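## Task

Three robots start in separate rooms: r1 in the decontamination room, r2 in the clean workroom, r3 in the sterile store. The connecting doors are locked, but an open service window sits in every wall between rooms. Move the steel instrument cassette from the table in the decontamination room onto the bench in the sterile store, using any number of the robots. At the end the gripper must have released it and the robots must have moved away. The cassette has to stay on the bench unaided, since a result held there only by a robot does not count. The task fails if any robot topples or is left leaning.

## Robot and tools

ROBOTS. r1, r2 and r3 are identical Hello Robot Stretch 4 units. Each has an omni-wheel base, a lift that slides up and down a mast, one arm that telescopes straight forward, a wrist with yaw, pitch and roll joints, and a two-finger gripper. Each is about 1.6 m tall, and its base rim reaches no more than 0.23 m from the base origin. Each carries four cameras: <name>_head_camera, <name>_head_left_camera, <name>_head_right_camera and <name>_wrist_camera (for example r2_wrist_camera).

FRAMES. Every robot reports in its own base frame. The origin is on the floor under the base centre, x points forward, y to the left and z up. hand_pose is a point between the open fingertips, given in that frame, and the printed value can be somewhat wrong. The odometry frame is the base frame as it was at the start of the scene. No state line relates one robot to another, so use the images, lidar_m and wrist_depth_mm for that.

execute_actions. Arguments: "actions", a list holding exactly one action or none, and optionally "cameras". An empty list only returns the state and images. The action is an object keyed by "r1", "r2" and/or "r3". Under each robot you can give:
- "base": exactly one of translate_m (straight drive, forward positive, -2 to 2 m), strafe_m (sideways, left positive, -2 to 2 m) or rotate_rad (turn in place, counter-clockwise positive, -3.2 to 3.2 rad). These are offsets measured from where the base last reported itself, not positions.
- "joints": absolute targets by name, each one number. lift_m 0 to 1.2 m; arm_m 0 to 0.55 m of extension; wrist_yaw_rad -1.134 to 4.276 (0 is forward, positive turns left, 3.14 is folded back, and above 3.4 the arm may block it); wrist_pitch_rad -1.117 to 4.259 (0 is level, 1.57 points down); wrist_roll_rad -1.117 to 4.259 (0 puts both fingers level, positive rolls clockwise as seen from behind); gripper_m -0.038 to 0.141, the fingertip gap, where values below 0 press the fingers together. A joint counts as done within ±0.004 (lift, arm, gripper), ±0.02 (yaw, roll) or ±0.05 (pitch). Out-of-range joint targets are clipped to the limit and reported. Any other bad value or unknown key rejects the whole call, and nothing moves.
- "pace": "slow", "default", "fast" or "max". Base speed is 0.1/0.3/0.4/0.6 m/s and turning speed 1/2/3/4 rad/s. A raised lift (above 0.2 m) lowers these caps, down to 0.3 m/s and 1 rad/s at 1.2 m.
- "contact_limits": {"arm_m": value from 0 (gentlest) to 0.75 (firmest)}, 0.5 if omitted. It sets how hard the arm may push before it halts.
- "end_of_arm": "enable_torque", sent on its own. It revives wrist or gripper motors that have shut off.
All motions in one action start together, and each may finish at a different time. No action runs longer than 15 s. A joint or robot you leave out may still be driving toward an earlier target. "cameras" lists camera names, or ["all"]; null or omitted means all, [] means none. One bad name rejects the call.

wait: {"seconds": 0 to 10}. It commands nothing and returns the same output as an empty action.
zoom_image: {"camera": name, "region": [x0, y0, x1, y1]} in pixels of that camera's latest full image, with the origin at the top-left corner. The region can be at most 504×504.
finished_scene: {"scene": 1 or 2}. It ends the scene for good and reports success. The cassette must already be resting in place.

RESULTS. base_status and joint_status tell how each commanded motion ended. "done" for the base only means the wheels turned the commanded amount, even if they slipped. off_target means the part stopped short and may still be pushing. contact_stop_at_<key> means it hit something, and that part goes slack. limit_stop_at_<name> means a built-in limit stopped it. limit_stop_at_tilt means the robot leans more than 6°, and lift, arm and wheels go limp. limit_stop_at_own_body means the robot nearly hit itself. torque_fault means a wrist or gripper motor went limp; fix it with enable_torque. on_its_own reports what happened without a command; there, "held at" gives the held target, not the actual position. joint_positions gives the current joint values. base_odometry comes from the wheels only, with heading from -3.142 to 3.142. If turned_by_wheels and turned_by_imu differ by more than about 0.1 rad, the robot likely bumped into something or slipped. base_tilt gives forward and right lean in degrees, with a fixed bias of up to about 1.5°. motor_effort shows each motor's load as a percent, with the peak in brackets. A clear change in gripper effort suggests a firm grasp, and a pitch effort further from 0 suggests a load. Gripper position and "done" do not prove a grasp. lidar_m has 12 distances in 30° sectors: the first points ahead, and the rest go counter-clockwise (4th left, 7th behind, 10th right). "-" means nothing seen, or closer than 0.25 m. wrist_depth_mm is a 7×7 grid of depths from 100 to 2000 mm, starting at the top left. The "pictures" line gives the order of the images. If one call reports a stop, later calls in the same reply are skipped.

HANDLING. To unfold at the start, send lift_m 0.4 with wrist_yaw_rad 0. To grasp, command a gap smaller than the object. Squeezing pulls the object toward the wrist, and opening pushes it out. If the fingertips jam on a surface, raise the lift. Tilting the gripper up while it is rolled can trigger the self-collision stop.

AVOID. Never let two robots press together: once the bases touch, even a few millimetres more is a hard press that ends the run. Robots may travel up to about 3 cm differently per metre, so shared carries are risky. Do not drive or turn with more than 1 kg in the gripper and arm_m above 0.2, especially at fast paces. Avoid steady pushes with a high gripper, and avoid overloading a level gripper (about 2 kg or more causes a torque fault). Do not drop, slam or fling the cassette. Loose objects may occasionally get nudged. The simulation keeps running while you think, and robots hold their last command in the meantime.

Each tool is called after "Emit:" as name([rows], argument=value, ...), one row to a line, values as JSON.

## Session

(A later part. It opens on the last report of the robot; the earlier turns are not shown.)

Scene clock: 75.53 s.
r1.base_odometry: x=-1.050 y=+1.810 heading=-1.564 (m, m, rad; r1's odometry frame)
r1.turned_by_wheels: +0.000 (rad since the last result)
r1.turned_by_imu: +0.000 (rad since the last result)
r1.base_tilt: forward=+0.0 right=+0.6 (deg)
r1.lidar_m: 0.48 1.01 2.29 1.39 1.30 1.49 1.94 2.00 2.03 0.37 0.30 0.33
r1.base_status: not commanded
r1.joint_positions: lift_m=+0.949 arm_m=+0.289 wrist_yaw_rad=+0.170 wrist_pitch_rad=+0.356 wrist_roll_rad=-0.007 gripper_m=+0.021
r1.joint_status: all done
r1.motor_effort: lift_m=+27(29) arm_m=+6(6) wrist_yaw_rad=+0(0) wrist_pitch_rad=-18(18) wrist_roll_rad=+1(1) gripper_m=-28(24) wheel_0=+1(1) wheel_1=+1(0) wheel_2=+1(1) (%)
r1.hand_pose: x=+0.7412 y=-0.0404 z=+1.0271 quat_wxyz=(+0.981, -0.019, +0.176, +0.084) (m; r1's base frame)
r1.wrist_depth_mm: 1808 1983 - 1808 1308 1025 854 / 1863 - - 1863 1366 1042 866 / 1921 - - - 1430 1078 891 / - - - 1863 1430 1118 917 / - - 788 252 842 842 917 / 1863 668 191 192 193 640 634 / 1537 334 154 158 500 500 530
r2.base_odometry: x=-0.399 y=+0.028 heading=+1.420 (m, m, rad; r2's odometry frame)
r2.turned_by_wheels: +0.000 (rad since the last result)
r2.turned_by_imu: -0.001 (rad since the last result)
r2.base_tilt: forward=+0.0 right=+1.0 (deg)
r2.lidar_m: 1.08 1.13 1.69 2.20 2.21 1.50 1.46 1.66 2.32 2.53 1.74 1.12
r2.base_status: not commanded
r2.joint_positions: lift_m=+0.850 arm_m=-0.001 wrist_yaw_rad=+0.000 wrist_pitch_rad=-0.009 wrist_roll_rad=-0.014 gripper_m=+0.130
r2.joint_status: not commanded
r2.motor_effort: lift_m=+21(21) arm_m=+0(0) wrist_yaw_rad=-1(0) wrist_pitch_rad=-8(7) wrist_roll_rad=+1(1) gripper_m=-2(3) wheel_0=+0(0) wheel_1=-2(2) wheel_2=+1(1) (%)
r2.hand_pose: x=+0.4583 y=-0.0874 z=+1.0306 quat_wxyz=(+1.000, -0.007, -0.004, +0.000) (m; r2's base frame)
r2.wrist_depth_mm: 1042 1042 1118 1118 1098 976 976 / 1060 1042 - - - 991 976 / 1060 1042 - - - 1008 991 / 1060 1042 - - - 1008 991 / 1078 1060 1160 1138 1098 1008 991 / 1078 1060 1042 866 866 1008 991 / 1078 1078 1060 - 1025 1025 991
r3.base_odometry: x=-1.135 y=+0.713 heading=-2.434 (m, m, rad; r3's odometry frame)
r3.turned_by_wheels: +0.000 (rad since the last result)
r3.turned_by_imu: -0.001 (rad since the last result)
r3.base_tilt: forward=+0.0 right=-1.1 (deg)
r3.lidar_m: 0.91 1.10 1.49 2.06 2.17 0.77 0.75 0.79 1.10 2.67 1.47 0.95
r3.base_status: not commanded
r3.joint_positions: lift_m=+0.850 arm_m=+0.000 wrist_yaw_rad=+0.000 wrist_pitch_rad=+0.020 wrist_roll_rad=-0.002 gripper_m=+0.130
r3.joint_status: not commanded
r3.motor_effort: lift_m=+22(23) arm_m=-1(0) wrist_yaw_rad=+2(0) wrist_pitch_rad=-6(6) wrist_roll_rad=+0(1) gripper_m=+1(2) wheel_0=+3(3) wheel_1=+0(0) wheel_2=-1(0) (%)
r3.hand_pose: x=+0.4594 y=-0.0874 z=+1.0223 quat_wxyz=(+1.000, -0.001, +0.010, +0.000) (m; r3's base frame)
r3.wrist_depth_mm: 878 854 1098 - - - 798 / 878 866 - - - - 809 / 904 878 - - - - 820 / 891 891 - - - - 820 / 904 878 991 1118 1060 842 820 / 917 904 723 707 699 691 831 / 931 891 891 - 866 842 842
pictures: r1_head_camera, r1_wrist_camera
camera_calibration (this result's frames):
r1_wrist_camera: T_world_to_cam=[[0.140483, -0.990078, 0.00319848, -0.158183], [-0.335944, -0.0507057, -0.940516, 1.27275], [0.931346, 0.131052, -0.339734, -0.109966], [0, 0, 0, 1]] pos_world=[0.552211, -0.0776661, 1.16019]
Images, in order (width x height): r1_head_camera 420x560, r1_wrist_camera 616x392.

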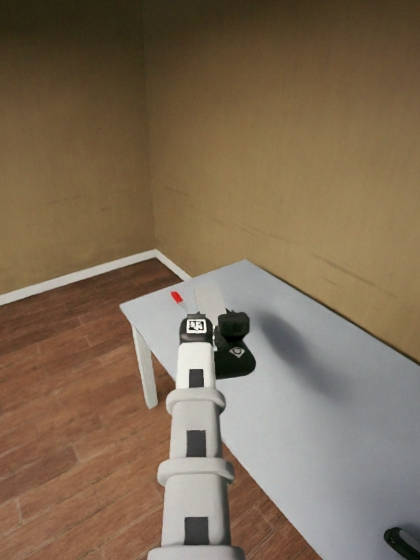

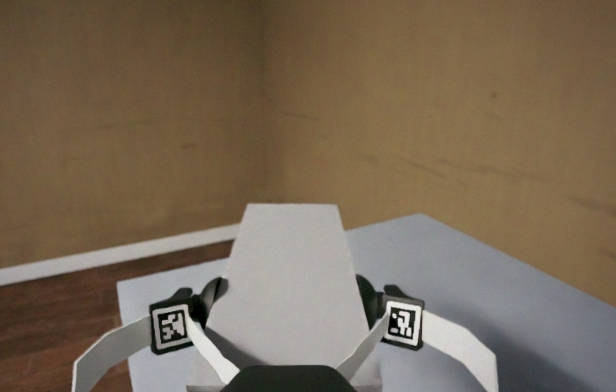

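Emit:
execute_actions([
  {"r1":{"base":{"rotate_rad":2.25},"joints":{"arm_m":0.0,"wrist_yaw_rad":0}},"r2":{"base":{"translate_m":0.4},"joints":{"lift_m":0.95,"wrist_pitch_rad":0.4}}},
], cameras=["r1_head_camera","r2_head_camera"])

Scene clock: 83.40 s.
r1.base_odometry: x=-1.050 y=+1.810 heading=+0.686 (m, m, rad; r1's odometry frame)
r1.turned_by_wheels: +2.250 (rad since the last result)
r1.turned_by_imu: +2.214 (rad since the last result)
r1.base_tilt: forward=+0.1 right=+0.7 (deg)
r1.lidar_m: 0.50 1.60 2.05 1.98 0.45 0.34 0.32 0.40 0.56 2.71 1.99 1.31
r1.base_status: done
r1.joint_positions: lift_m=+0.950 arm_m=+0.001 wrist_yaw_rad=+0.000 wrist_pitch_rad=+0.356 wrist_roll_rad=-0.007 gripper_m=+0.021
r1.joint_status: all done
r1.motor_effort: lift_m=+26(28) arm_m=-7(8) wrist_yaw_rad=-2(5) wrist_pitch_rad=-17(17) wrist_roll_rad=-2(1) gripper_m=-25(25) wheel_0=-3(7) wheel_1=-2(8) wheel_2=+0(9) (%)
r1.hand_pose: x=+0.4425 y=-0.0873 z=+1.0272 quat_wxyz=(+0.984, -0.004, +0.177, +0.001) (m; r1's base frame)
r1.wrist_depth_mm: 1160 1138 1138 1160 - - - / 1205 1205 1205 1205 - - - / 1255 1255 1281 1255 1499 - 1281 / 1336 1336 1336 1308 1336 1336 1308 / 1430 1397 1397 251 1397 1397 1366 / 1499 1464 192 193 193 1464 1499 / 1499 809 158 158 1464 1499 1499
r2.base_odometry: x=-0.339 y=+0.424 heading=+1.420 (m, m, rad; r2's odometry frame)
r2.turned_by_wheels: +0.000 (rad since the last result)
r2.turned_by_imu: -0.003 (rad since the last result)
r2.base_tilt: forward=+0.0 right=+0.9 (deg)
r2.lidar_m: 0.69 0.72 1.21 2.19 2.27 2.04 1.99 2.12 2.64 2.54 1.18 0.71
r2.base_status: done
r2.joint_positions: lift_m=+0.950 arm_m=-0.001 wrist_yaw_rad=+0.000 wrist_pitch_rad=+0.402 wrist_roll_rad=-0.014 gripper_m=+0.130
r2.joint_status: all done
r2.motor_effort: lift_m=+21(22) arm_m=+0(0) wrist_yaw_rad=-1(0) wrist_pitch_rad=-5(5) wrist_roll_rad=+0(0) gripper_m=-1(1) wheel_0=-1(3) wheel_1=-1(4) wheel_2=+2(8) (%)
r2.hand_pose: x=+0.4354 y=-0.0874 z=+1.0152 quat_wxyz=(+0.980, -0.007, +0.200, +0.001) (m; r2's base frame)
r2.wrist_depth_mm: 691 - - - - - 539 / 691 - - - - 683 574 / 683 - - - - 676 615 / 683 683 668 661 654 640 647 / 580 564 554 554 549 530 707 / 831 798 798 768 759 759 759 / 904 891 866 - 842 842 831
r3.base_odometry: x=-1.135 y=+0.713 heading=-2.434 (m, m, rad; r3's odometry frame)
r3.turned_by_wheels: +0.000 (rad since the last result)
r3.turned_by_imu: -0.002 (rad since the last result)
r3.base_tilt: forward=+0.0 right=-1.1 (deg)
r3.lidar_m: 0.91 1.12 1.46 2.06 2.18 0.79 0.76 0.81 1.12 2.66 1.47 0.94
r3.base_status: not commanded
r3.joint_positions: lift_m=+0.850 arm_m=+0.000 wrist_yaw_rad=+0.000 wrist_pitch_rad=+0.020 wrist_roll_rad=-0.002 gripper_m=+0.130
r3.joint_status: not commanded
r3.motor_effort: lift_m=+23(22) arm_m=-1(0) wrist_yaw_rad=+0(2) wrist_pitch_rad=-6(6) wrist_roll_rad=+0(0) gripper_m=-1(0) wheel_0=+3(4) wheel_1=+0(0) wheel_2=+0(0) (%)
r3.hand_pose: x=+0.4594 y=-0.0874 z=+1.0223 quat_wxyz=(+1.000, -0.001, +0.010, +0.000) (m; r3's base frame)
r3.wrist_depth_mm: 891 866 1078 - - - 809 / 891 866 - - - - 809 / 891 891 - - - - 809 / 891 878 - - - - 820 / 904 891 976 1098 1060 854 831 / 904 904 715 707 707 691 831 / 917 917 878 - 854 854 842
pictures: r1_head_camera, r2_head_camera
Images, in order (width x height): r1_head_camera 420x560, r2_head_camera 420x560.

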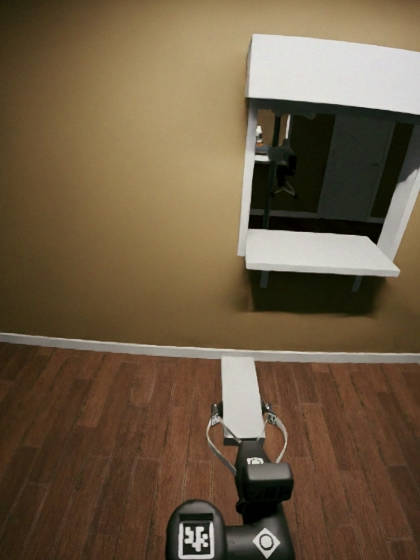

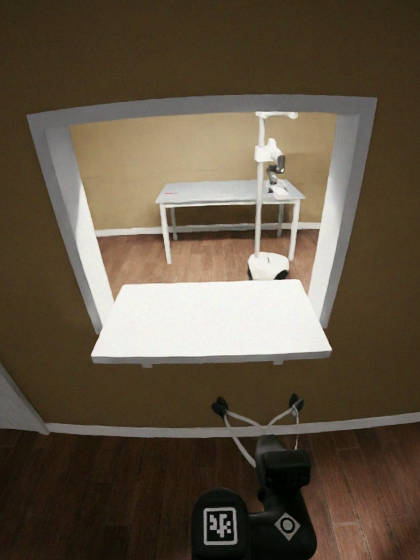

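Emit:
execute_actions([
  {"r1":{"base":{"strafe_m":-0.42}}},
], cameras=[])

Emit:
execute_actions([
  {"r1":{"base":{"translate_m":0.62},"joints":{"arm_m":0.4}}},
], cameras=["r1_head_camera","r2_head_camera","r1_wrist_camera"])

Scene clock: 93.93 s.
r1.base_odometry: x=-0.783 y=+1.485 heading=+0.686 (m, m, rad; r1's odometry frame)
r1.turned_by_wheels: +0.000 (rad since the last result)
r1.turned_by_imu: -0.001 (rad since the last result)
r1.base_tilt: forward=-0.1 right=+0.6 (deg)
r1.lidar_m: 0.48 1.54 2.26 2.44 0.52 0.35 0.36 0.44 0.59 2.31 1.87 1.29
r1.base_status: done
r1.joint_positions: lift_m=+0.950 arm_m=+0.001 wrist_yaw_rad=+0.000 wrist_pitch_rad=+0.356 wrist_roll_rad=-0.007 gripper_m=+0.021
r1.joint_status: not commanded
r1.motor_effort: lift_m=+26(26) arm_m=-6(7) wrist_yaw_rad=+0(1) wrist_pitch_rad=-18(17) wrist_roll_rad=-2(1) gripper_m=-25(25) wheel_0=+1(10) wheel_1=+1(9) wheel_2=+1(0) (%)
r1.hand_pose: x=+0.4424 y=-0.0874 z=+1.0272 quat_wxyz=(+0.984, -0.004, +0.177, +0.001) (m; r1's base frame)
r1.wrist_depth_mm: 1160 1118 - - - 1118 1118 / 1182 1182 - - - 1160 1160 / 1229 1229 1281 1464 1499 1205 1205 / 1308 1308 1308 1118 1281 1255 1281 / 1366 1366 1366 251 1366 1336 1366 / 1464 1430 192 192 192 1464 1397 / 1499 798 154 158 1430 1464 1499
r2.base_odometry: x=-0.339 y=+0.424 heading=+1.420 (m, m, rad; r2's odometry frame)
r2.turned_by_wheels: +0.000 (rad since the last result)
r2.turned_by_imu: -0.002 (rad since the last result)
r2.base_tilt: forward=+0.1 right=+0.9 (deg)
r2.lidar_m: 0.68 0.72 1.20 2.19 2.29 2.07 1.99 2.10 2.62 2.55 1.18 0.72
r2.base_status: not commanded
r2.joint_positions: lift_m=+0.950 arm_m=-0.001 wrist_yaw_rad=+0.000 wrist_pitch_rad=+0.402 wrist_roll_rad=-0.014 gripper_m=+0.130
r2.joint_status: not commanded
r2.motor_effort: lift_m=+21(21) arm_m=+0(0) wrist_yaw_rad=+0(1) wrist_pitch_rad=-8(5) wrist_roll_rad=+0(2) gripper_m=-1(1) wheel_0=-1(1) wheel_1=-1(1) wheel_2=+2(2) (%)
r2.hand_pose: x=+0.4354 y=-0.0874 z=+1.0152 quat_wxyz=(+0.980, -0.007, +0.200, +0.001) (m; r2's base frame)
r2.wrist_depth_mm: 691 - - - - - 544 / 683 - - - - 683 574 / 676 - - - - 691 609 / 683 691 668 654 654 640 654 / 580 569 559 559 549 530 715 / 831 798 798 768 768 768 759 / 917 904 878 - 831 842 831
r3.base_odometry: x=-1.135 y=+0.713 heading=-2.434 (m, m, rad; r3's odometry frame)
r3.turned_by_wheels: +0.000 (rad since the last result)
r3.turned_by_imu: -0.002 (rad since the last result)
r3.base_tilt: forward=+0.0 right=-1.1 (deg)
r3.lidar_m: 0.91 1.11 1.46 2.06 2.18 0.78 0.76 0.78 1.13 2.67 1.49 0.94
r3.base_status: not commanded
r3.joint_positions: lift_m=+0.850 arm_m=+0.000 wrist_yaw_rad=+0.000 wrist_pitch_rad=+0.020 wrist_roll_rad=-0.002 gripper_m=+0.130
r3.joint_status: not commanded
r3.motor_effort: lift_m=+23(23) arm_m=-1(1) wrist_yaw_rad=+2(0) wrist_pitch_rad=-6(6) wrist_roll_rad=+1(0) gripper_m=-1(1) wheel_0=+3(3) wheel_1=+0(0) wheel_2=+0(1) (%)
r3.hand_pose: x=+0.4594 y=-0.0874 z=+1.0223 quat_wxyz=(+1.000, -0.001, +0.010, +0.000) (m; r3's base frame)
r3.wrist_depth_mm: 878 866 1098 - - - 809 / 891 878 - - - - 798 / 891 878 - - - - 809 / 904 891 - - - - 820 / 917 891 991 1118 1042 854 820 / 904 878 723 707 699 691 831 / 917 891 878 - 866 842 831
pictures: none
No camera images: the call's "cameras" was empty. Leave "cameras" out to get every camera's image.

Scene clock: 97.50 s.
r1.base_odometry: x=-0.304 y=+1.878 heading=+0.686 (m, m, rad; r1's odometry frame)
r1.turned_by_wheels: +0.000 (rad since the last result)
r1.turned_by_imu: -0.004 (rad since the last result)
r1.base_tilt: forward=+0.1 right=+0.7 (deg)
r1.lidar_m: 0.60 0.67 1.27 2.37 2.53 1.00 0.97 1.05 2.41 2.36 0.87 0.67
r1.base_status: done
r1.joint_positions: lift_m=+0.950 arm_m=+0.399 wrist_yaw_rad=+0.000 wrist_pitch_rad=+0.356 wrist_roll_rad=-0.007 gripper_m=+0.021
r1.joint_status: all done
r1.motor_effort: lift_m=+26(26) arm_m=+6(7) wrist_yaw_rad=-1(1) wrist_pitch_rad=-17(18) wrist_roll_rad=-2(1) gripper_m=-23(24) wheel_0=+0(6) wheel_1=+3(6) wheel_2=+0(10) (%)
r1.hand_pose: x=+0.8402 y=-0.0874 z=+1.0272 quat_wxyz=(+0.984, -0.004, +0.177, +0.001) (m; r1's base frame)
r1.wrist_depth_mm: - - - - - - - / - - - 1229 - - - / - - - - - - - / - - - - - - - / - - - 252 - - - / 387 469 192 193 193 480 473 / 373 271 157 158 373 368 392
r2.base_odometry: x=-0.339 y=+0.424 heading=+1.420 (m, m, rad; r2's odometry frame)
r2.turned_by_wheels: +0.000 (rad since the last result)
r2.turned_by_imu: -0.001 (rad since the last result)
r2.base_tilt: forward=+0.1 right=+1.0 (deg)
r2.lidar_m: 0.68 0.71 1.23 2.18 2.28 2.05 1.99 2.09 2.60 2.54 1.18 0.71
r2.base_status: not commanded
r2.joint_positions: lift_m=+0.950 arm_m=-0.001 wrist_yaw_rad=+0.000 wrist_pitch_rad=+0.402 wrist_roll_rad=-0.014 gripper_m=+0.130
r2.joint_status: not commanded
r2.motor_effort: lift_m=+21(21) arm_m=+0(0) wrist_yaw_rad=-1(1) wrist_pitch_rad=-7(6) wrist_roll_rad=+1(0) gripper_m=-2(2) wheel_0=-1(1) wheel_1=-1(1) wheel_2=+2(2) (%)
r2.hand_pose: x=+0.4354 y=-0.0874 z=+1.0152 quat_wxyz=(+0.980, -0.007, +0.200, +0.001) (m; r2's base frame)
r2.wrist_depth_mm: 683 - - - - - 544 / 683 - - - - 683 574 / 683 - - - - 683 609 / 683 683 676 661 647 640 647 / 580 564 554 554 544 530 707 / 831 798 798 759 768 750 768 / 904 878 866 - 854 842 831
r3.base_odometry: x=-1.135 y=+0.713 heading=-2.434 (m, m, rad; r3's odometry frame)
r3.turned_by_wheels: +0.000 (rad since the last result)
r3.turned_by_imu: -0.001 (rad since the last result)
r3.base_tilt: forward=+0.0 right=-1.1 (deg)
r3.lidar_m: 0.91 1.11 1.48 2.06 2.16 0.79 0.76 0.78 1.12 2.67 1.47 0.96
r3.base_status: not commanded
r3.joint_positions: lift_m=+0.850 arm_m=+0.000 wrist_yaw_rad=+0.000 wrist_pitch_rad=+0.020 wrist_roll_rad=-0.002 gripper_m=+0.130
r3.joint_status: not commanded
r3.motor_effort: lift_m=+22(22) arm_m=+0(0) wrist_yaw_rad=+2(1) wrist_pitch_rad=-6(6) wrist_roll_rad=+0(0) gripper_m=+2(0) wheel_0=+3(3) wheel_1=+0(0) wheel_2=+0(1) (%)
r3.hand_pose: x=+0.4594 y=-0.0874 z=+1.0223 quat_wxyz=(+1.000, -0.001, +0.010, +0.000) (m; r3's base frame)
r3.wrist_depth_mm: 878 866 1098 - - - 809 / 891 878 - - - - 809 / 891 891 - - - - 809 / 891 878 - - - - 820 / 904 891 976 1118 1060 866 820 / 917 904 723 699 715 691 831 / 917 904 891 - 854 842 842
pictures: r1_head_camera, r1_wrist_camera, r2_head_camera
camera_calibration (this result's frames):
r1_wrist_camera: T_world_to_cam=[[-0.0290784, -0.999572, 0.00319275, -0.0770039], [-0.339644, 0.00687639, -0.940529, 1.31192], [0.940104, -0.0284335, -0.339699, -0.21738], [0, 0, 0, 1]] pos_world=[0.647705, -0.092173, 1.1603]
Images, in order (width x height): r1_head_camera 420x560, r1_wrist_camera 616x392, r2_head_camera 420x560.

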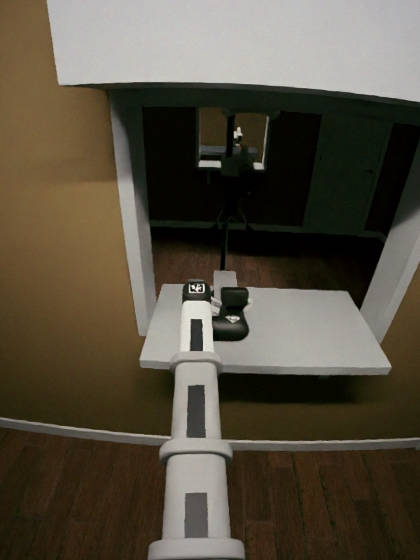

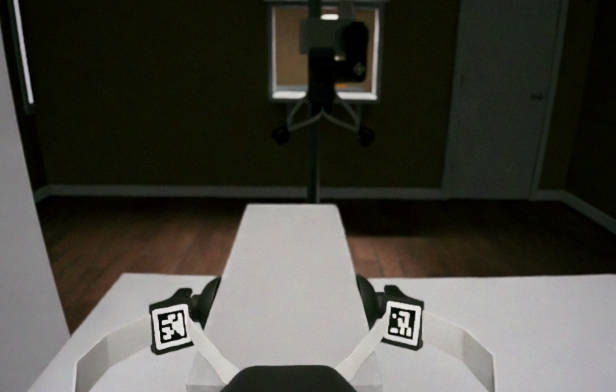

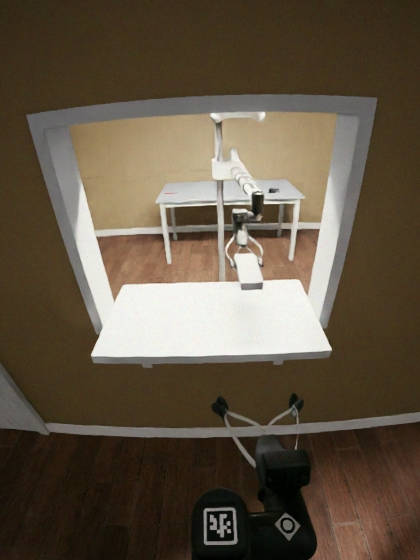

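Emit:
execute_actions([
  {"r1":{"joints":{"lift_m":0.815}}},
], cameras=["r2_head_camera","r1_wrist_camera","r2_wrist_camera"])

Scene clock: 107.27 s.
r1.base_odometry: x=-0.304 y=+1.878 heading=+0.686 (m, m, rad; r1's odometry frame)
r1.turned_by_wheels: +0.000 (rad since the last result)
r1.turned_by_imu: +0.000 (rad since the last result)
r1.base_tilt: forward=+0.0 right=+0.5 (deg)
r1.lidar_m: 0.63 0.67 1.28 2.35 2.52 1.03 0.98 1.06 2.43 2.36 0.86 0.64
r1.base_status: not commanded
r1.joint_positions: lift_m=+0.815 arm_m=+0.399 wrist_yaw_rad=+0.000 wrist_pitch_rad=+0.356 wrist_roll_rad=-0.007 gripper_m=+0.021
r1.joint_status: all done
r1.motor_effort: lift_m=+17(26) arm_m=+6(6) wrist_yaw_rad=-1(1) wrist_pitch_rad=-18(18) wrist_roll_rad=-2(4) gripper_m=-23(25) wheel_0=+1(1) wheel_1=+2(3) wheel_2=+0(0) (%)
r1.hand_pose: x=+0.8402 y=-0.0874 z=+0.8930 quat_wxyz=(+0.984, -0.004, +0.177, +0.001) (m; r1's base frame)
r1.wrist_depth_mm: - - - - - - - / - - - - - - - / - - - - - - - / - 466 469 473 469 477 480 / 325 332 317 251 336 338 332 / 252 254 193 193 193 258 255 / 210 186 157 158 202 202 -
r2.base_odometry: x=-0.339 y=+0.424 heading=+1.420 (m, m, rad; r2's odometry frame)
r2.turned_by_wheels: +0.000 (rad since the last result)
r2.turned_by_imu: -0.002 (rad since the last result)
r2.base_tilt: forward=+0.1 right=+0.9 (deg)
r2.lidar_m: 0.68 0.72 1.21 2.20 2.29 2.06 1.99 2.09 2.64 2.54 1.20 0.72
r2.base_status: not commanded
r2.joint_positions: lift_m=+0.950 arm_m=-0.001 wrist_yaw_rad=+0.000 wrist_pitch_rad=+0.402 wrist_roll_rad=-0.014 gripper_m=+0.130
r2.joint_status: not commanded
r2.motor_effort: lift_m=+21(21) arm_m=+0(0) wrist_yaw_rad=-1(1) wrist_pitch_rad=-7(6) wrist_roll_rad=+1(1) gripper_m=-2(3) wheel_0=-1(1) wheel_1=-1(1) wheel_2=+2(2) (%)
r2.hand_pose: x=+0.4354 y=-0.0874 z=+1.0152 quat_wxyz=(+0.980, -0.007, +0.200, +0.001) (m; r2's base frame)
r2.wrist_depth_mm: 683 - - - - - 539 / 683 - - - - 683 574 / 683 - - 878 - 676 615 / 691 683 676 661 647 640 661 / 580 564 554 544 544 535 707 / 831 809 809 768 768 759 768 / 917 891 866 - 842 842 820
r3.base_odometry: x=-1.135 y=+0.713 heading=-2.434 (m, m, rad; r3's odometry frame)
r3.turned_by_wheels: +0.000 (rad since the last result)
r3.turned_by_imu: -0.002 (rad since the last result)
r3.base_tilt: forward=+0.1 right=-1.2 (deg)
r3.lidar_m: 0.91 1.10 1.49 2.05 2.17 0.76 0.75 0.80 1.13 2.67 1.49 0.94
r3.base_status: not commanded
r3.joint_positions: lift_m=+0.850 arm_m=+0.000 wrist_yaw_rad=+0.000 wrist_pitch_rad=+0.020 wrist_roll_rad=-0.002 gripper_m=+0.130
r3.joint_status: not commanded
r3.motor_effort: lift_m=+23(23) arm_m=+0(1) wrist_yaw_rad=+0(1) wrist_pitch_rad=-7(7) wrist_roll_rad=-1(1) gripper_m=+0(1) wheel_0=+4(3) wheel_1=+0(1) wheel_2=+0(0) (%)
r3.hand_pose: x=+0.4594 y=-0.0874 z=+1.0223 quat_wxyz=(+1.000, -0.001, +0.010, +0.000) (m; r3's base frame)
r3.wrist_depth_mm: 891 866 1078 - - - 798 / 891 878 - - - - 798 / 891 878 - - - - 809 / 891 878 - - - - 820 / 904 891 991 1138 1060 866 831 / 917 904 715 707 707 691 842 / 917 904 891 - 854 842 842
pictures: r1_wrist_camera, r2_head_camera, r2_wrist_camera
camera_calibration (this result's frames):
r1_wrist_camera: T_world_to_cam=[[-0.029078, -0.999572, 0.00319707, -0.0765796], [-0.339779, 0.00687624, -0.94048, 1.1857], [0.940056, -0.0284336, -0.339833, -0.262825], [0, 0, 0, 1]] pos_world=[0.647718, -0.092173, 1.02605]
r2_wrist_camera: T_world_to_cam=[[0.0669643, -0.997633, -0.0156306, -0.0855762], [-0.428402, -0.0146004, -0.903471, 1.14693], [0.901104, 0.0671965, -0.428365, 0.279649], [0, 0, 0, 1]] pos_world=[0.245084, -0.0874196, 1.15467]
Images, in order (width x height): r1_wrist_camera 616x392, r2_head_camera 420x560, r2_wrist_camera 616x392.

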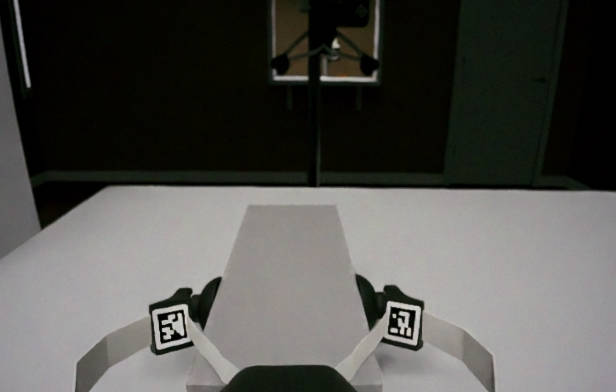

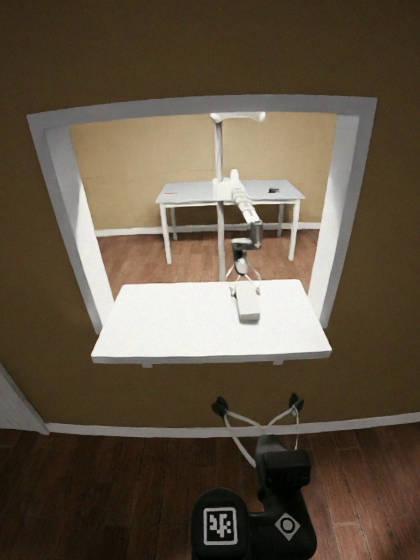

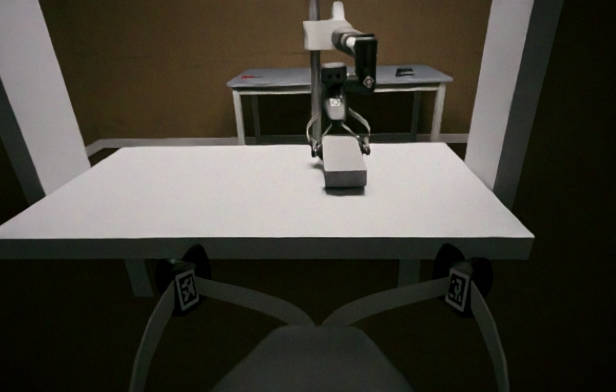

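Extend a bit further, then set down.

Emit:
execute_actions([
  {"r1":{"joints":{"arm_m":0.48}}},
], cameras=[])

Emit:
execute_actions([
  {"r1":{"joints":{"lift_m":0.806},"pace":"slow"}},
], cameras=[])

Emit:
execute_actions([
  {"r1":{"joints":{"gripper_m":0.13}}},
], cameras=[])

Emit:
execute_actions([
  {"r1":{"joints":{"arm_m":0,"lift_m":0.85},"base":{"translate_m":-0.3}},"r2":{"joints":{"arm_m":0.2,"gripper_m":0.14}}},
], cameras=["r2_head_camera","r2_wrist_camera"])

Scene clock: 116.73 s.
r1.base_odometry: x=-0.304 y=+1.878 heading=+0.686 (m, m, rad; r1's odometry frame)
r1.turned_by_wheels: +0.000 (rad since the last result)
r1.turned_by_imu: +0.000 (rad since the last result)
r1.base_tilt: forward=-0.1 right=+0.6 (deg)
r1.lidar_m: 0.61 0.66 1.31 2.36 2.55 0.99 0.96 1.08 2.41 2.35 0.86 0.65
r1.base_status: not commanded
r1.joint_positions: lift_m=+0.815 arm_m=+0.479 wrist_yaw_rad=+0.000 wrist_pitch_rad=+0.356 wrist_roll_rad=-0.007 gripper_m=+0.021
r1.joint_status: all done
r1.motor_effort: lift_m=+17(17) arm_m=+6(7) wrist_yaw_rad=+0(0) wrist_pitch_rad=-18(17) wrist_roll_rad=-2(2) gripper_m=-26(26) wheel_0=+0(1) wheel_1=+2(2) wheel_2=+0(0) (%)
r1.hand_pose: x=+0.9202 y=-0.0874 z=+0.8930 quat_wxyz=(+0.984, -0.004, +0.177, +0.001) (m; r1's base frame)
r1.wrist_depth_mm: - - - - - - - / - - - - - - - / - - - - - - - / - - - - - - - / 327 330 314 251 338 336 334 / 251 254 192 192 193 258 254 / 211 186 157 158 202 201 -
r2.base_odometry: x=-0.339 y=+0.424 heading=+1.420 (m, m, rad; r2's odometry frame)
r2.turned_by_wheels: +0.000 (rad since the last result)
r2.turned_by_imu: -0.001 (rad since the last result)
r2.base_tilt: forward=+0.0 right=+0.9 (deg)
r2.lidar_m: 0.69 0.72 1.21 2.19 2.29 2.06 1.98 2.09 2.62 2.54 1.19 0.71
r2.base_status: not commanded
r2.joint_positions: lift_m=+0.950 arm_m=-0.001 wrist_yaw_rad=+0.000 wrist_pitch_rad=+0.402 wrist_roll_rad=-0.014 gripper_m=+0.130
r2.joint_status: not commanded
r2.motor_effort: lift_m=+21(22) arm_m=+0(0) wrist_yaw_rad=-1(1) wrist_pitch_rad=-7(7) wrist_roll_rad=-1(0) gripper_m=-2(3) wheel_0=-1(1) wheel_1=-1(1) wheel_2=+2(2) (%)
r2.hand_pose: x=+0.4354 y=-0.0874 z=+1.0152 quat_wxyz=(+0.980, -0.007, +0.200, +0.001) (m; r2's base frame)
r2.wrist_depth_mm: 691 - - - - - 539 / 683 - - - - 676 574 / 691 - - 878 - 676 615 / 699 683 668 627 615 640 654 / 580 569 554 554 539 530 707 / 820 809 809 759 759 759 768 / 917 878 866 - 842 842 831
r3.base_odometry: x=-1.135 y=+0.713 heading=-2.434 (m, m, rad; r3's odometry frame)
r3.turned_by_wheels: +0.000 (rad since the last result)
r3.turned_by_imu: -0.002 (rad since the last result)
r3.base_tilt: forward=+0.1 right=-1.2 (deg)
r3.lidar_m: 0.91 1.11 1.49 2.04 2.18 0.79 0.75 0.77 1.13 2.67 1.48 0.94
r3.base_status: not commanded
r3.joint_positions: lift_m=+0.850 arm_m=+0.000 wrist_yaw_rad=+0.000 wrist_pitch_rad=+0.020 wrist_roll_rad=-0.002 gripper_m=+0.130
r3.joint_status: not commanded
r3.motor_effort: lift_m=+23(23) arm_m=+0(0) wrist_yaw_rad=+0(0) wrist_pitch_rad=-7(6) wrist_roll_rad=+0(0) gripper_m=+1(2) wheel_0=+3(3) wheel_1=+0(0) wheel_2=-1(0) (%)
r3.hand_pose: x=+0.4594 y=-0.0874 z=+1.0223 quat_wxyz=(+1.000, -0.001, +0.010, +0.000) (m; r3's base frame)
r3.wrist_depth_mm: 878 866 1098 - - - 809 / 891 866 - - - - 809 / 891 866 - - - - 809 / 904 891 - - - - 820 / 904 891 991 1118 1042 854 831 / 904 891 715 707 707 691 842 / 917 891 891 - 854 842 842
pictures: none
No camera images: the call's "cameras" was empty. Leave "cameras" out to get every camera's image.

Scene clock: 117.43 s.
r1.base_odometry: x=-0.304 y=+1.878 heading=+0.686 (m, m, rad; r1's odometry frame)
r1.turned_by_wheels: +0.000 (rad since the last result)
r1.turned_by_imu: +0.000 (rad since the last result)
r1.base_tilt: forward=+0.1 right=+0.6 (deg)
r1.lidar_m: 0.61 0.67 1.30 2.39 2.54 0.99 0.98 1.06 2.41 2.34 0.89 0.67
r1.base_status: not commanded
r1.joint_positions: lift_m=+0.806 arm_m=+0.479 wrist_yaw_rad=+0.000 wrist_pitch_rad=+0.355 wrist_roll_rad=-0.007 gripper_m=+0.021
r1.joint_status: all done
r1.motor_effort: lift_m=+17(16) arm_m=+6(6) wrist_yaw_rad=+0(0) wrist_pitch_rad=-14(17) wrist_roll_rad=-3(1) gripper_m=-23(26) wheel_0=+1(1) wheel_1=+2(2) wheel_2=+0(0) (%)
r1.hand_pose: x=+0.9203 y=-0.0874 z=+0.8843 quat_wxyz=(+0.984, -0.004, +0.177, +0.001) (m; r1's base frame)
r1.wrist_depth_mm: - - - 960 - - - / - - - - - - - / - - - - - - - / - - - - - - - / 309 315 298 251 319 319 319 / 237 241 192 193 193 244 243 / 199 181 154 159 191 190 -
r2.base_odometry: x=-0.339 y=+0.424 heading=+1.420 (m, m, rad; r2's odometry frame)
r2.turned_by_wheels: +0.000 (rad since the last result)
r2.turned_by_imu: +0.000 (rad since the last result)
r2.base_tilt: forward=+0.0 right=+1.0 (deg)
r2.lidar_m: 0.68 0.72 1.21 2.19 2.28 2.08 1.99 2.10 2.63 2.53 1.16 0.71
r2.base_status: not commanded
r2.joint_positions: lift_m=+0.950 arm_m=-0.001 wrist_yaw_rad=+0.000 wrist_pitch_rad=+0.402 wrist_roll_rad=-0.014 gripper_m=+0.130
r2.joint_status: not commanded
r2.motor_effort: lift_m=+21(22) arm_m=+0(0) wrist_yaw_rad=-1(1) wrist_pitch_rad=-8(7) wrist_roll_rad=+0(1) gripper_m=-3(1) wheel_0=-1(1) wheel_1=-1(1) wheel_2=+2(2) (%)
r2.hand_pose: x=+0.4354 y=-0.0874 z=+1.0152 quat_wxyz=(+0.980, -0.007, +0.200, +0.001) (m; r2's base frame)
r2.wrist_depth_mm: 699 - - - - - 544 / 691 - - - - 683 569 / 683 - - 878 - 676 615 / 683 691 676 627 621 647 647 / 574 564 554 554 549 530 715 / 831 809 809 768 759 759 759 / 904 891 878 - 842 842 842
r3.base_odometry: x=-1.135 y=+0.713 heading=-2.434 (m, m, rad; r3's odometry frame)
r3.turned_by_wheels: +0.000 (rad since the last result)
r3.turned_by_imu: +0.000 (rad since the last result)
r3.base_tilt: forward=+0.1 right=-1.1 (deg)
r3.lidar_m: 0.90 1.11 1.47 2.06 2.17 0.80 0.74 0.81 1.13 2.66 1.47 0.94
r3.base_status: not commanded
r3.joint_positions: lift_m=+0.850 arm_m=+0.000 wrist_yaw_rad=+0.000 wrist_pitch_rad=+0.020 wrist_roll_rad=-0.002 gripper_m=+0.130
r3.joint_status: not commanded
r3.motor_effort: lift_m=+23(22) arm_m=+0(0) wrist_yaw_rad=+1(0) wrist_pitch_rad=-6(6) wrist_roll_rad=+0(0) gripper_m=+0(1) wheel_0=+3(4) wheel_1=+0(0) wheel_2=-1(0) (%)
r3.hand_pose: x=+0.4594 y=-0.0874 z=+1.0223 quat_wxyz=(+1.000, -0.001, +0.010, +0.000) (m; r3's base frame)
r3.wrist_depth_mm: 866 878 1098 - - - 809 / 891 866 - - - - 809 / 904 878 - - - - 820 / 904 891 - - - - 809 / 904 891 976 1138 1060 854 820 / 917 904 715 707 707 691 831 / 931 917 891 - 854 854 831
pictures: none
No camera images: the call's "cameras" was empty. Leave "cameras" out to get every camera's image.

Scene clock: 119.43 s.
r1.base_odometry: x=-0.304 y=+1.878 heading=+0.686 (m, m, rad; r1's odometry frame)
r1.turned_by_wheels: +0.000 (rad since the last result)
r1.turned_by_imu: +0.000 (rad since the last result)
r1.base_tilt: forward=+0.0 right=+0.6 (deg)
r1.lidar_m: 0.62 0.67 1.29 2.35 2.55 1.00 0.98 1.06 2.38 2.34 0.90 0.64
r1.base_status: not commanded
r1.joint_positions: lift_m=+0.806 arm_m=+0.479 wrist_yaw_rad=+0.000 wrist_pitch_rad=+0.352 wrist_roll_rad=-0.007 gripper_m=+0.130
r1.joint_status: all done
r1.motor_effort: lift_m=+17(16) arm_m=+6(6) wrist_yaw_rad=+0(0) wrist_pitch_rad=-5(14) wrist_roll_rad=+0(1) gripper_m=+0(29) wheel_0=+0(1) wheel_1=+2(2) wheel_2=+0(0) (%)
r1.hand_pose: x=+0.9206 y=-0.0875 z=+0.8852 quat_wxyz=(+0.985, -0.004, +0.175, +0.001) (m; r1's base frame)
r1.wrist_depth_mm: - - - - - - - / - - - - - - - / - - - - - - - / - - - - - - - / 315 320 304 256 327 325 324 / 242 209 207 198 203 236 245 / 202 198 161 155 198 200 -
r2.base_odometry: x=-0.339 y=+0.424 heading=+1.420 (m, m, rad; r2's odometry frame)
r2.turned_by_wheels: +0.000 (rad since the last result)
r2.turned_by_imu: -0.001 (rad since the last result)
r2.base_tilt: forward=+0.1 right=+0.9 (deg)
r2.lidar_m: 0.68 0.71 1.23 2.19 2.28 2.07 1.99 2.10 2.64 2.54 1.17 0.72
r2.base_status: not commanded
r2.joint_positions: lift_m=+0.950 arm_m=-0.001 wrist_yaw_rad=+0.000 wrist_pitch_rad=+0.402 wrist_roll_rad=-0.014 gripper_m=+0.130
r2.joint_status: not commanded
r2.motor_effort: lift_m=+21(21) arm_m=+0(0) wrist_yaw_rad=-1(1) wrist_pitch_rad=-6(8) wrist_roll_rad=-1(0) gripper_m=-2(2) wheel_0=-1(1) wheel_1=+0(1) wheel_2=+2(2) (%)
r2.hand_pose: x=+0.4354 y=-0.0874 z=+1.0152 quat_wxyz=(+0.980, -0.007, +0.200, +0.001) (m; r2's base frame)
r2.wrist_depth_mm: 691 - - - - - 535 / 699 - - - - 676 574 / 683 - - 878 - 683 609 / 691 676 668 627 621 640 654 / 574 564 559 559 549 530 707 / 820 798 798 759 768 750 768 / 917 878 878 - 842 842 820
r3.base_odometry: x=-1.135 y=+0.713 heading=-2.434 (m, m, rad; r3's odometry frame)
r3.turned_by_wheels: +0.000 (rad since the last result)
r3.turned_by_imu: -0.001 (rad since the last result)
r3.base_tilt: forward=+0.0 right=-1.2 (deg)
r3.lidar_m: 0.91 1.11 1.48 2.06 2.15 0.80 0.76 0.79 1.12 2.65 1.46 0.94
r3.base_status: not commanded
r3.joint_positions: lift_m=+0.850 arm_m=+0.000 wrist_yaw_rad=+0.000 wrist_pitch_rad=+0.020 wrist_roll_rad=-0.002 gripper_m=+0.130
r3.joint_status: not commanded
r3.motor_effort: lift_m=+22(22) arm_m=+0(0) wrist_yaw_rad=+3(1) wrist_pitch_rad=-5(7) wrist_roll_rad=+0(0) gripper_m=+2(0) wheel_0=+3(3) wheel_1=+0(0) wheel_2=-1(0) (%)
r3.hand_pose: x=+0.4594 y=-0.0874 z=+1.0223 quat_wxyz=(+1.000, -0.001, +0.010, +0.000) (m; r3's base frame)
r3.wrist_depth_mm: 878 866 1078 - - - 798 / 878 866 - - - - 809 / 891 878 - - - - 820 / 891 891 - - - - 820 / 917 891 991 1118 1060 854 831 / 917 891 723 715 715 691 831 / 931 917 904 - 866 854 842
pictures: none
No camera images: the call's "cameras" was empty. Leave "cameras" out to get every camera's image.

Scene clock: 121.93 s.
r1.base_odometry: x=-0.536 y=+1.688 heading=+0.686 (m, m, rad; r1's odometry frame)
r1.turned_by_wheels: +0.000 (rad since the last result)
r1.turned_by_imu: +0.001 (rad since the last result)
r1.base_tilt: forward=+0.2 right=+0.8 (deg)
r1.lidar_m: 0.92 1.21 1.74 2.39 0.93 0.69 0.68 0.73 2.37 2.32 1.50 0.95
r1.base_status: done
r1.joint_positions: lift_m=+0.850 arm_m=+0.001 wrist_yaw_rad=+0.000 wrist_pitch_rad=+0.352 wrist_roll_rad=-0.007 gripper_m=+0.130
r1.joint_status: all done
r1.motor_effort: lift_m=+26(27) arm_m=-6(8) wrist_yaw_rad=+0(2) wrist_pitch_rad=-7(6) wrist_roll_rad=-1(0) gripper_m=-2(1) wheel_0=-2(6) wheel_1=-3(5) wheel_2=+0(9) (%)
r1.hand_pose: x=+0.4427 y=-0.0875 z=+0.9283 quat_wxyz=(+0.985, -0.004, +0.175, +0.001) (m; r1's base frame)
r1.wrist_depth_mm: 820 831 - 1863 - - 798 / 866 854 - - - - 842 / 917 904 991 960 1008 931 878 / 931 946 960 960 946 946 946 / 1008 1008 1008 991 991 991 991 / 1060 210 1042 1042 217 1042 1042 / 1118 1138 1138 156 1118 1098 1118
r2.base_odometry: x=-0.339 y=+0.424 heading=+1.420 (m, m, rad; r2's odometry frame)
r2.turned_by_wheels: +0.000 (rad since the last result)
r2.turned_by_imu: -0.001 (rad since the last result)
r2.base_tilt: forward=+0.0 right=+1.0 (deg)
r2.lidar_m: 0.68 0.71 1.22 2.18 2.28 2.07 1.98 2.10 2.63 2.54 1.20 0.72
r2.base_status: not commanded
r2.joint_positions: lift_m=+0.950 arm_m=+0.199 wrist_yaw_rad=+0.000 wrist_pitch_rad=+0.402 wrist_roll_rad=-0.014 gripper_m=+0.140
r2.joint_status: all done
r2.motor_effort: lift_m=+21(21) arm_m=+8(7) wrist_yaw_rad=-1(0) wrist_pitch_rad=-6(7) wrist_roll_rad=+1(0) gripper_m=-2(4) wheel_0=-1(1) wheel_1=-1(1) wheel_2=+2(2) (%)
r2.hand_pose: x=+0.6350 y=-0.0874 z=+1.0152 quat_wxyz=(+0.980, -0.007, +0.200, +0.001) (m; r2's base frame)
r2.wrist_depth_mm: - - - 1661 - - 455 / - - - - - - 459 / - - - - - - 452 / 647 676 661 647 640 634 459 / 521 517 500 480 469 484 466 / 415 399 379 389 370 368 394 / 382 375 368 - 359 357 351
r3.base_odometry: x=-1.135 y=+0.713 heading=-2.434 (m, m, rad; r3's odometry frame)
r3.turned_by_wheels: +0.000 (rad since the last result)
r3.turned_by_imu: -0.001 (rad since the last result)
r3.base_tilt: forward=+0.1 right=-1.2 (deg)
r3.lidar_m: 0.91 1.12 1.47 2.06 2.17 0.79 0.75 0.82 1.13 2.66 1.48 0.94
r3.base_status: not commanded
r3.joint_positions: lift_m=+0.850 arm_m=+0.000 wrist_yaw_rad=+0.000 wrist_pitch_rad=+0.020 wrist_roll_rad=-0.002 gripper_m=+0.130
r3.joint_status: not commanded
r3.motor_effort: lift_m=+22(23) arm_m=-1(0) wrist_yaw_rad=+0(0) wrist_pitch_rad=-6(6) wrist_roll_rad=+0(0) gripper_m=+2(2) wheel_0=+3(3) wheel_1=+0(0) wheel_2=+0(0) (%)
r3.hand_pose: x=+0.4594 y=-0.0874 z=+1.0223 quat_wxyz=(+1.000, -0.001, +0.010, +0.000) (m; r3's base frame)
r3.wrist_depth_mm: 866 866 1078 - - - 798 / 891 878 - - - - 809 / 878 878 - - - - 820 / 904 878 - - - - 820 / 904 891 991 1098 1042 866 831 / 904 891 723 707 707 691 842 / 917 904 904 - 866 842 842
pictures: r2_head_camera, r2_wrist_camera
camera_calibration (this result's frames):
r2_wrist_camera: T_world_to_cam=[[0.0670025, -0.99763, -0.0156387, -0.0989494], [-0.428508, -0.0146174, -0.90342, 1.23243], [0.90105, 0.0672328, -0.428472, 0.0999008], [0, 0, 0, 1]] pos_world=[0.444722, -0.0874165, 1.15466]
Images, in order (width x height): r2_head_camera 420x560, r2_wrist_camera 616x392.

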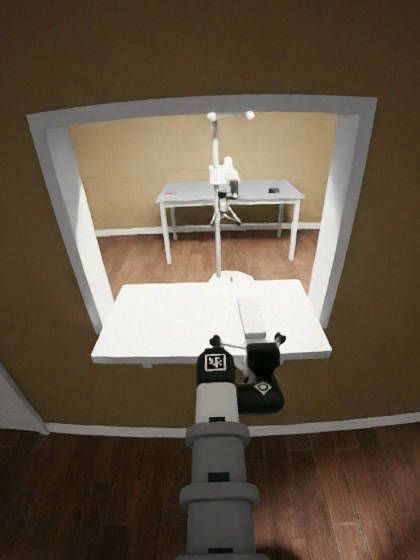

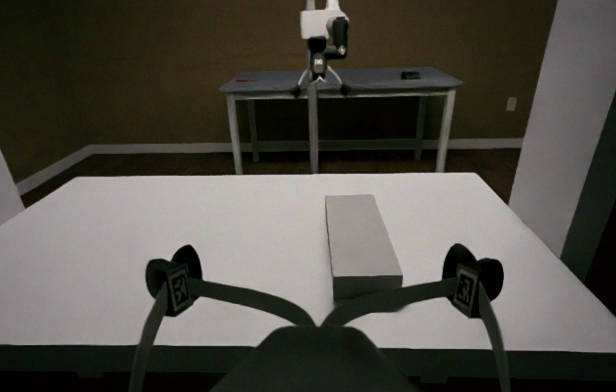

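Emit:
execute_actions([
  {"r2":{"base":{"strafe_m":-0.035},"joints":{"arm_m":0.405,"lift_m":0.9}}},
], cameras=[])

Emit:
execute_actions([
  {"r2":{"joints":{"lift_m":0.836}}},
], cameras=["r2_wrist_camera","r1_wrist_camera"])

Scene clock: 138.90 s.
r1.base_odometry: x=-0.536 y=+1.688 heading=+0.686 (m, m, rad; r1's odometry frame)
r1.turned_by_wheels: +0.000 (rad since the last result)
r1.turned_by_imu: +0.000 (rad since the last result)
r1.base_tilt: forward=+0.1 right=+0.5 (deg)
r1.lidar_m: 0.92 1.19 1.77 2.41 0.92 0.70 0.68 0.71 2.39 2.33 1.51 0.95
r1.base_status: not commanded
r1.joint_positions: lift_m=+0.850 arm_m=+0.001 wrist_yaw_rad=+0.000 wrist_pitch_rad=+0.352 wrist_roll_rad=-0.007 gripper_m=+0.130
r1.joint_status: not commanded
r1.motor_effort: lift_m=+26(26) arm_m=-6(6) wrist_yaw_rad=+0(1) wrist_pitch_rad=-6(7) wrist_roll_rad=-3(0) gripper_m=+0(2) wheel_0=-2(2) wheel_1=-3(3) wheel_2=+0(1) (%)
r1.hand_pose: x=+0.4427 y=-0.0875 z=+0.9283 quat_wxyz=(+0.985, -0.004, +0.175, +0.001) (m; r1's base frame)
r1.wrist_depth_mm: 831 831 - - - - 809 / 854 866 - - - - 854 / 904 904 1008 991 1025 931 891 / 946 946 946 946 946 931 931 / 1008 991 991 1008 976 1008 1008 / 1060 210 1042 1060 217 1042 1078 / 1138 1138 1118 156 1118 1098 1118
r2.base_odometry: x=-0.304 y=+0.419 heading=+1.420 (m, m, rad; r2's odometry frame)
r2.turned_by_wheels: +0.000 (rad since the last result)
r2.turned_by_imu: -0.001 (rad since the last result)
r2.base_tilt: forward=+0.1 right=+1.0 (deg)
r2.lidar_m: 0.68 0.70 1.21 2.21 2.33 2.07 1.99 2.11 2.58 2.51 1.19 0.72
r2.base_status: done
r2.joint_positions: lift_m=+0.900 arm_m=+0.404 wrist_yaw_rad=+0.000 wrist_pitch_rad=+0.402 wrist_roll_rad=-0.014 gripper_m=+0.140
r2.joint_status: all done
r2.motor_effort: lift_m=+16(20) arm_m=+8(11) wrist_yaw_rad=-1(0) wrist_pitch_rad=-5(7) wrist_roll_rad=-1(1) gripper_m=-1(1) wheel_0=+0(7) wheel_1=-1(7) wheel_2=+1(1) (%)
r2.hand_pose: x=+0.8400 y=-0.0874 z=+0.9656 quat_wxyz=(+0.980, -0.007, +0.200, +0.001) (m; r2's base frame)
r2.wrist_depth_mm: - - - - - - - / - - - - - - - / - - - - - - - / - - - - - 530 - / 430 418 418 375 407 402 382 / 345 329 312 287 296 304 324 / 287 283 290 - 267 274 274
r3.base_odometry: x=-1.135 y=+0.713 heading=-2.434 (m, m, rad; r3's odometry frame)
r3.turned_by_wheels: +0.000 (rad since the last result)
r3.turned_by_imu: -0.002 (rad since the last result)
r3.base_tilt: forward=+0.0 right=-1.1 (deg)
r3.lidar_m: 0.90 1.12 1.47 2.05 2.16 0.79 0.76 0.79 1.13 2.68 1.47 0.94
r3.base_status: not commanded
r3.joint_positions: lift_m=+0.850 arm_m=+0.000 wrist_yaw_rad=+0.000 wrist_pitch_rad=+0.020 wrist_roll_rad=-0.002 gripper_m=+0.130
r3.joint_status: not commanded
r3.motor_effort: lift_m=+23(23) arm_m=+0(1) wrist_yaw_rad=+2(0) wrist_pitch_rad=-7(6) wrist_roll_rad=+0(0) gripper_m=+1(1) wheel_0=+3(3) wheel_1=+0(0) wheel_2=-1(0) (%)
r3.hand_pose: x=+0.4594 y=-0.0874 z=+1.0223 quat_wxyz=(+1.000, -0.001, +0.010, +0.000) (m; r3's base frame)
r3.wrist_depth_mm: 891 866 1078 - - - 798 / 891 878 - - - - 798 / 891 878 - - - - 809 / 891 891 - - - - 831 / 904 891 976 1118 1060 854 820 / 904 904 723 707 707 683 831 / 917 904 878 - 854 854 842
pictures: none
No camera images: the call's "cameras" was empty. Leave "cameras" out to get every camera's image.

Scene clock: 140.10 s.
r1.base_odometry: x=-0.536 y=+1.688 heading=+0.686 (m, m, rad; r1's odometry frame)
r1.turned_by_wheels: +0.000 (rad since the last result)
r1.turned_by_imu: +0.000 (rad since the last result)
r1.base_tilt: forward=+0.1 right=+0.5 (deg)
r1.lidar_m: 0.91 1.20 1.76 2.40 0.93 0.71 0.66 0.74 2.40 2.32 1.48 0.95
r1.base_status: not commanded
r1.joint_positions: lift_m=+0.850 arm_m=+0.001 wrist_yaw_rad=+0.000 wrist_pitch_rad=+0.352 wrist_roll_rad=-0.007 gripper_m=+0.130
r1.joint_status: not commanded
r1.motor_effort: lift_m=+26(26) arm_m=-6(6) wrist_yaw_rad=+0(1) wrist_pitch_rad=-7(7) wrist_roll_rad=-1(1) gripper_m=-1(2) wheel_0=-2(2) wheel_1=-3(3) wheel_2=+0(0) (%)
r1.hand_pose: x=+0.4427 y=-0.0875 z=+0.9283 quat_wxyz=(+0.985, -0.004, +0.175, +0.001) (m; r1's base frame)
r1.wrist_depth_mm: 831 820 - - - - 809 / 854 854 - - - - 842 / 917 904 1025 976 1025 917 891 / 960 960 931 931 946 931 931 / 991 991 991 991 991 991 991 / 1078 210 1042 1042 218 1042 1042 / 1118 1118 1118 156 1078 1098 1098
r2.base_odometry: x=-0.304 y=+0.419 heading=+1.420 (m, m, rad; r2's odometry frame)
r2.turned_by_wheels: +0.000 (rad since the last result)
r2.turned_by_imu: +0.000 (rad since the last result)
r2.base_tilt: forward=+0.1 right=+0.9 (deg)
r2.lidar_m: 0.67 0.72 1.22 2.22 2.32 2.07 1.99 2.09 2.60 2.49 1.18 0.72
r2.base_status: not commanded
r2.joint_positions: lift_m=+0.836 arm_m=+0.404 wrist_yaw_rad=+0.000 wrist_pitch_rad=+0.402 wrist_roll_rad=-0.014 gripper_m=+0.140
r2.joint_status: all done
r2.motor_effort: lift_m=+17(17) arm_m=+8(8) wrist_yaw_rad=+0(1) wrist_pitch_rad=-7(6) wrist_roll_rad=+1(1) gripper_m=-1(1) wheel_0=+0(0) wheel_1=-1(1) wheel_2=+1(1) (%)
r2.hand_pose: x=+0.8400 y=-0.0874 z=+0.9016 quat_wxyz=(+0.980, -0.007, +0.200, +0.001) (m; r2's base frame)
r2.wrist_depth_mm: - - - - - - - / - - - - - - - / - - - - - - - / 415 410 402 342 366 382 377 / 312 307 301 255 268 291 290 / 250 238 228 197 189 221 237 / 209 207 211 - 170 200 200
r3.base_odometry: x=-1.135 y=+0.713 heading=-2.434 (m, m, rad; r3's odometry frame)
r3.turned_by_wheels: +0.000 (rad since the last result)
r3.turned_by_imu: +0.000 (rad since the last result)
r3.base_tilt: forward=+0.0 right=-1.1 (deg)
r3.lidar_m: 0.91 1.12 1.47 2.06 2.19 0.79 0.76 0.80 1.11 2.67 1.47 0.94
r3.base_status: not commanded
r3.joint_positions: lift_m=+0.850 arm_m=+0.000 wrist_yaw_rad=+0.000 wrist_pitch_rad=+0.020 wrist_roll_rad=-0.002 gripper_m=+0.130
r3.joint_status: not commanded
r3.motor_effort: lift_m=+22(22) arm_m=+0(0) wrist_yaw_rad=+1(0) wrist_pitch_rad=-6(6) wrist_roll_rad=+0(1) gripper_m=+0(1) wheel_0=+3(3) wheel_1=+0(0) wheel_2=+0(1) (%)
r3.hand_pose: x=+0.4594 y=-0.0874 z=+1.0223 quat_wxyz=(+1.000, -0.001, +0.010, +0.000) (m; r3's base frame)
r3.wrist_depth_mm: 878 866 1078 - - - 798 / 878 866 - - - - 798 / 904 866 - - - - 798 / 891 891 - - - - 809 / 904 904 991 1138 1060 854 820 / 917 904 723 707 707 691 831 / 917 904 904 - 854 854 842
pictures: r1_wrist_camera, r2_wrist_camera
camera_calibration (this result's frames):
r1_wrist_camera: T_world_to_cam=[[-0.0293798, -0.999564, 0.0030801, -0.0880859], [-0.336139, 0.00697793, -0.941787, 1.08346], [0.941354, -0.0287048, -0.336197, 0.118865], [0, 0, 0, 1]] pos_world=[0.249711, -0.0921957, 1.06062]
r2_wrist_camera: T_world_to_cam=[[0.0669986, -0.99763, -0.0156406, -0.114458], [-0.428534, -0.014616, -0.903407, 1.21765], [0.901038, 0.0672295, -0.428498, -0.133472], [0, 0, 0, 1]] pos_world=[0.649736, -0.0874168, 1.04105]
Images, in order (width x height): r1_wrist_camera 616x392, r2_wrist_camera 616x392.

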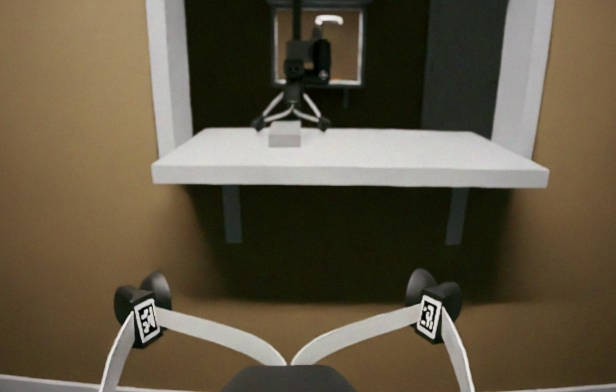

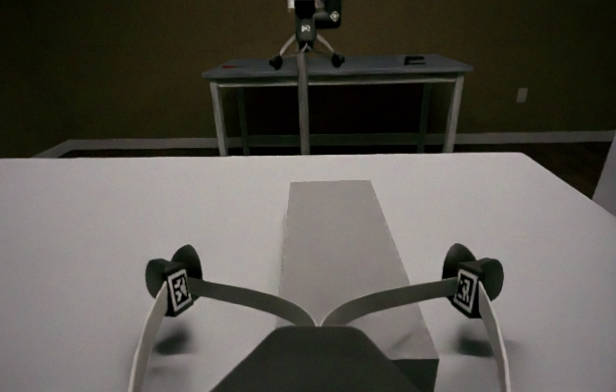

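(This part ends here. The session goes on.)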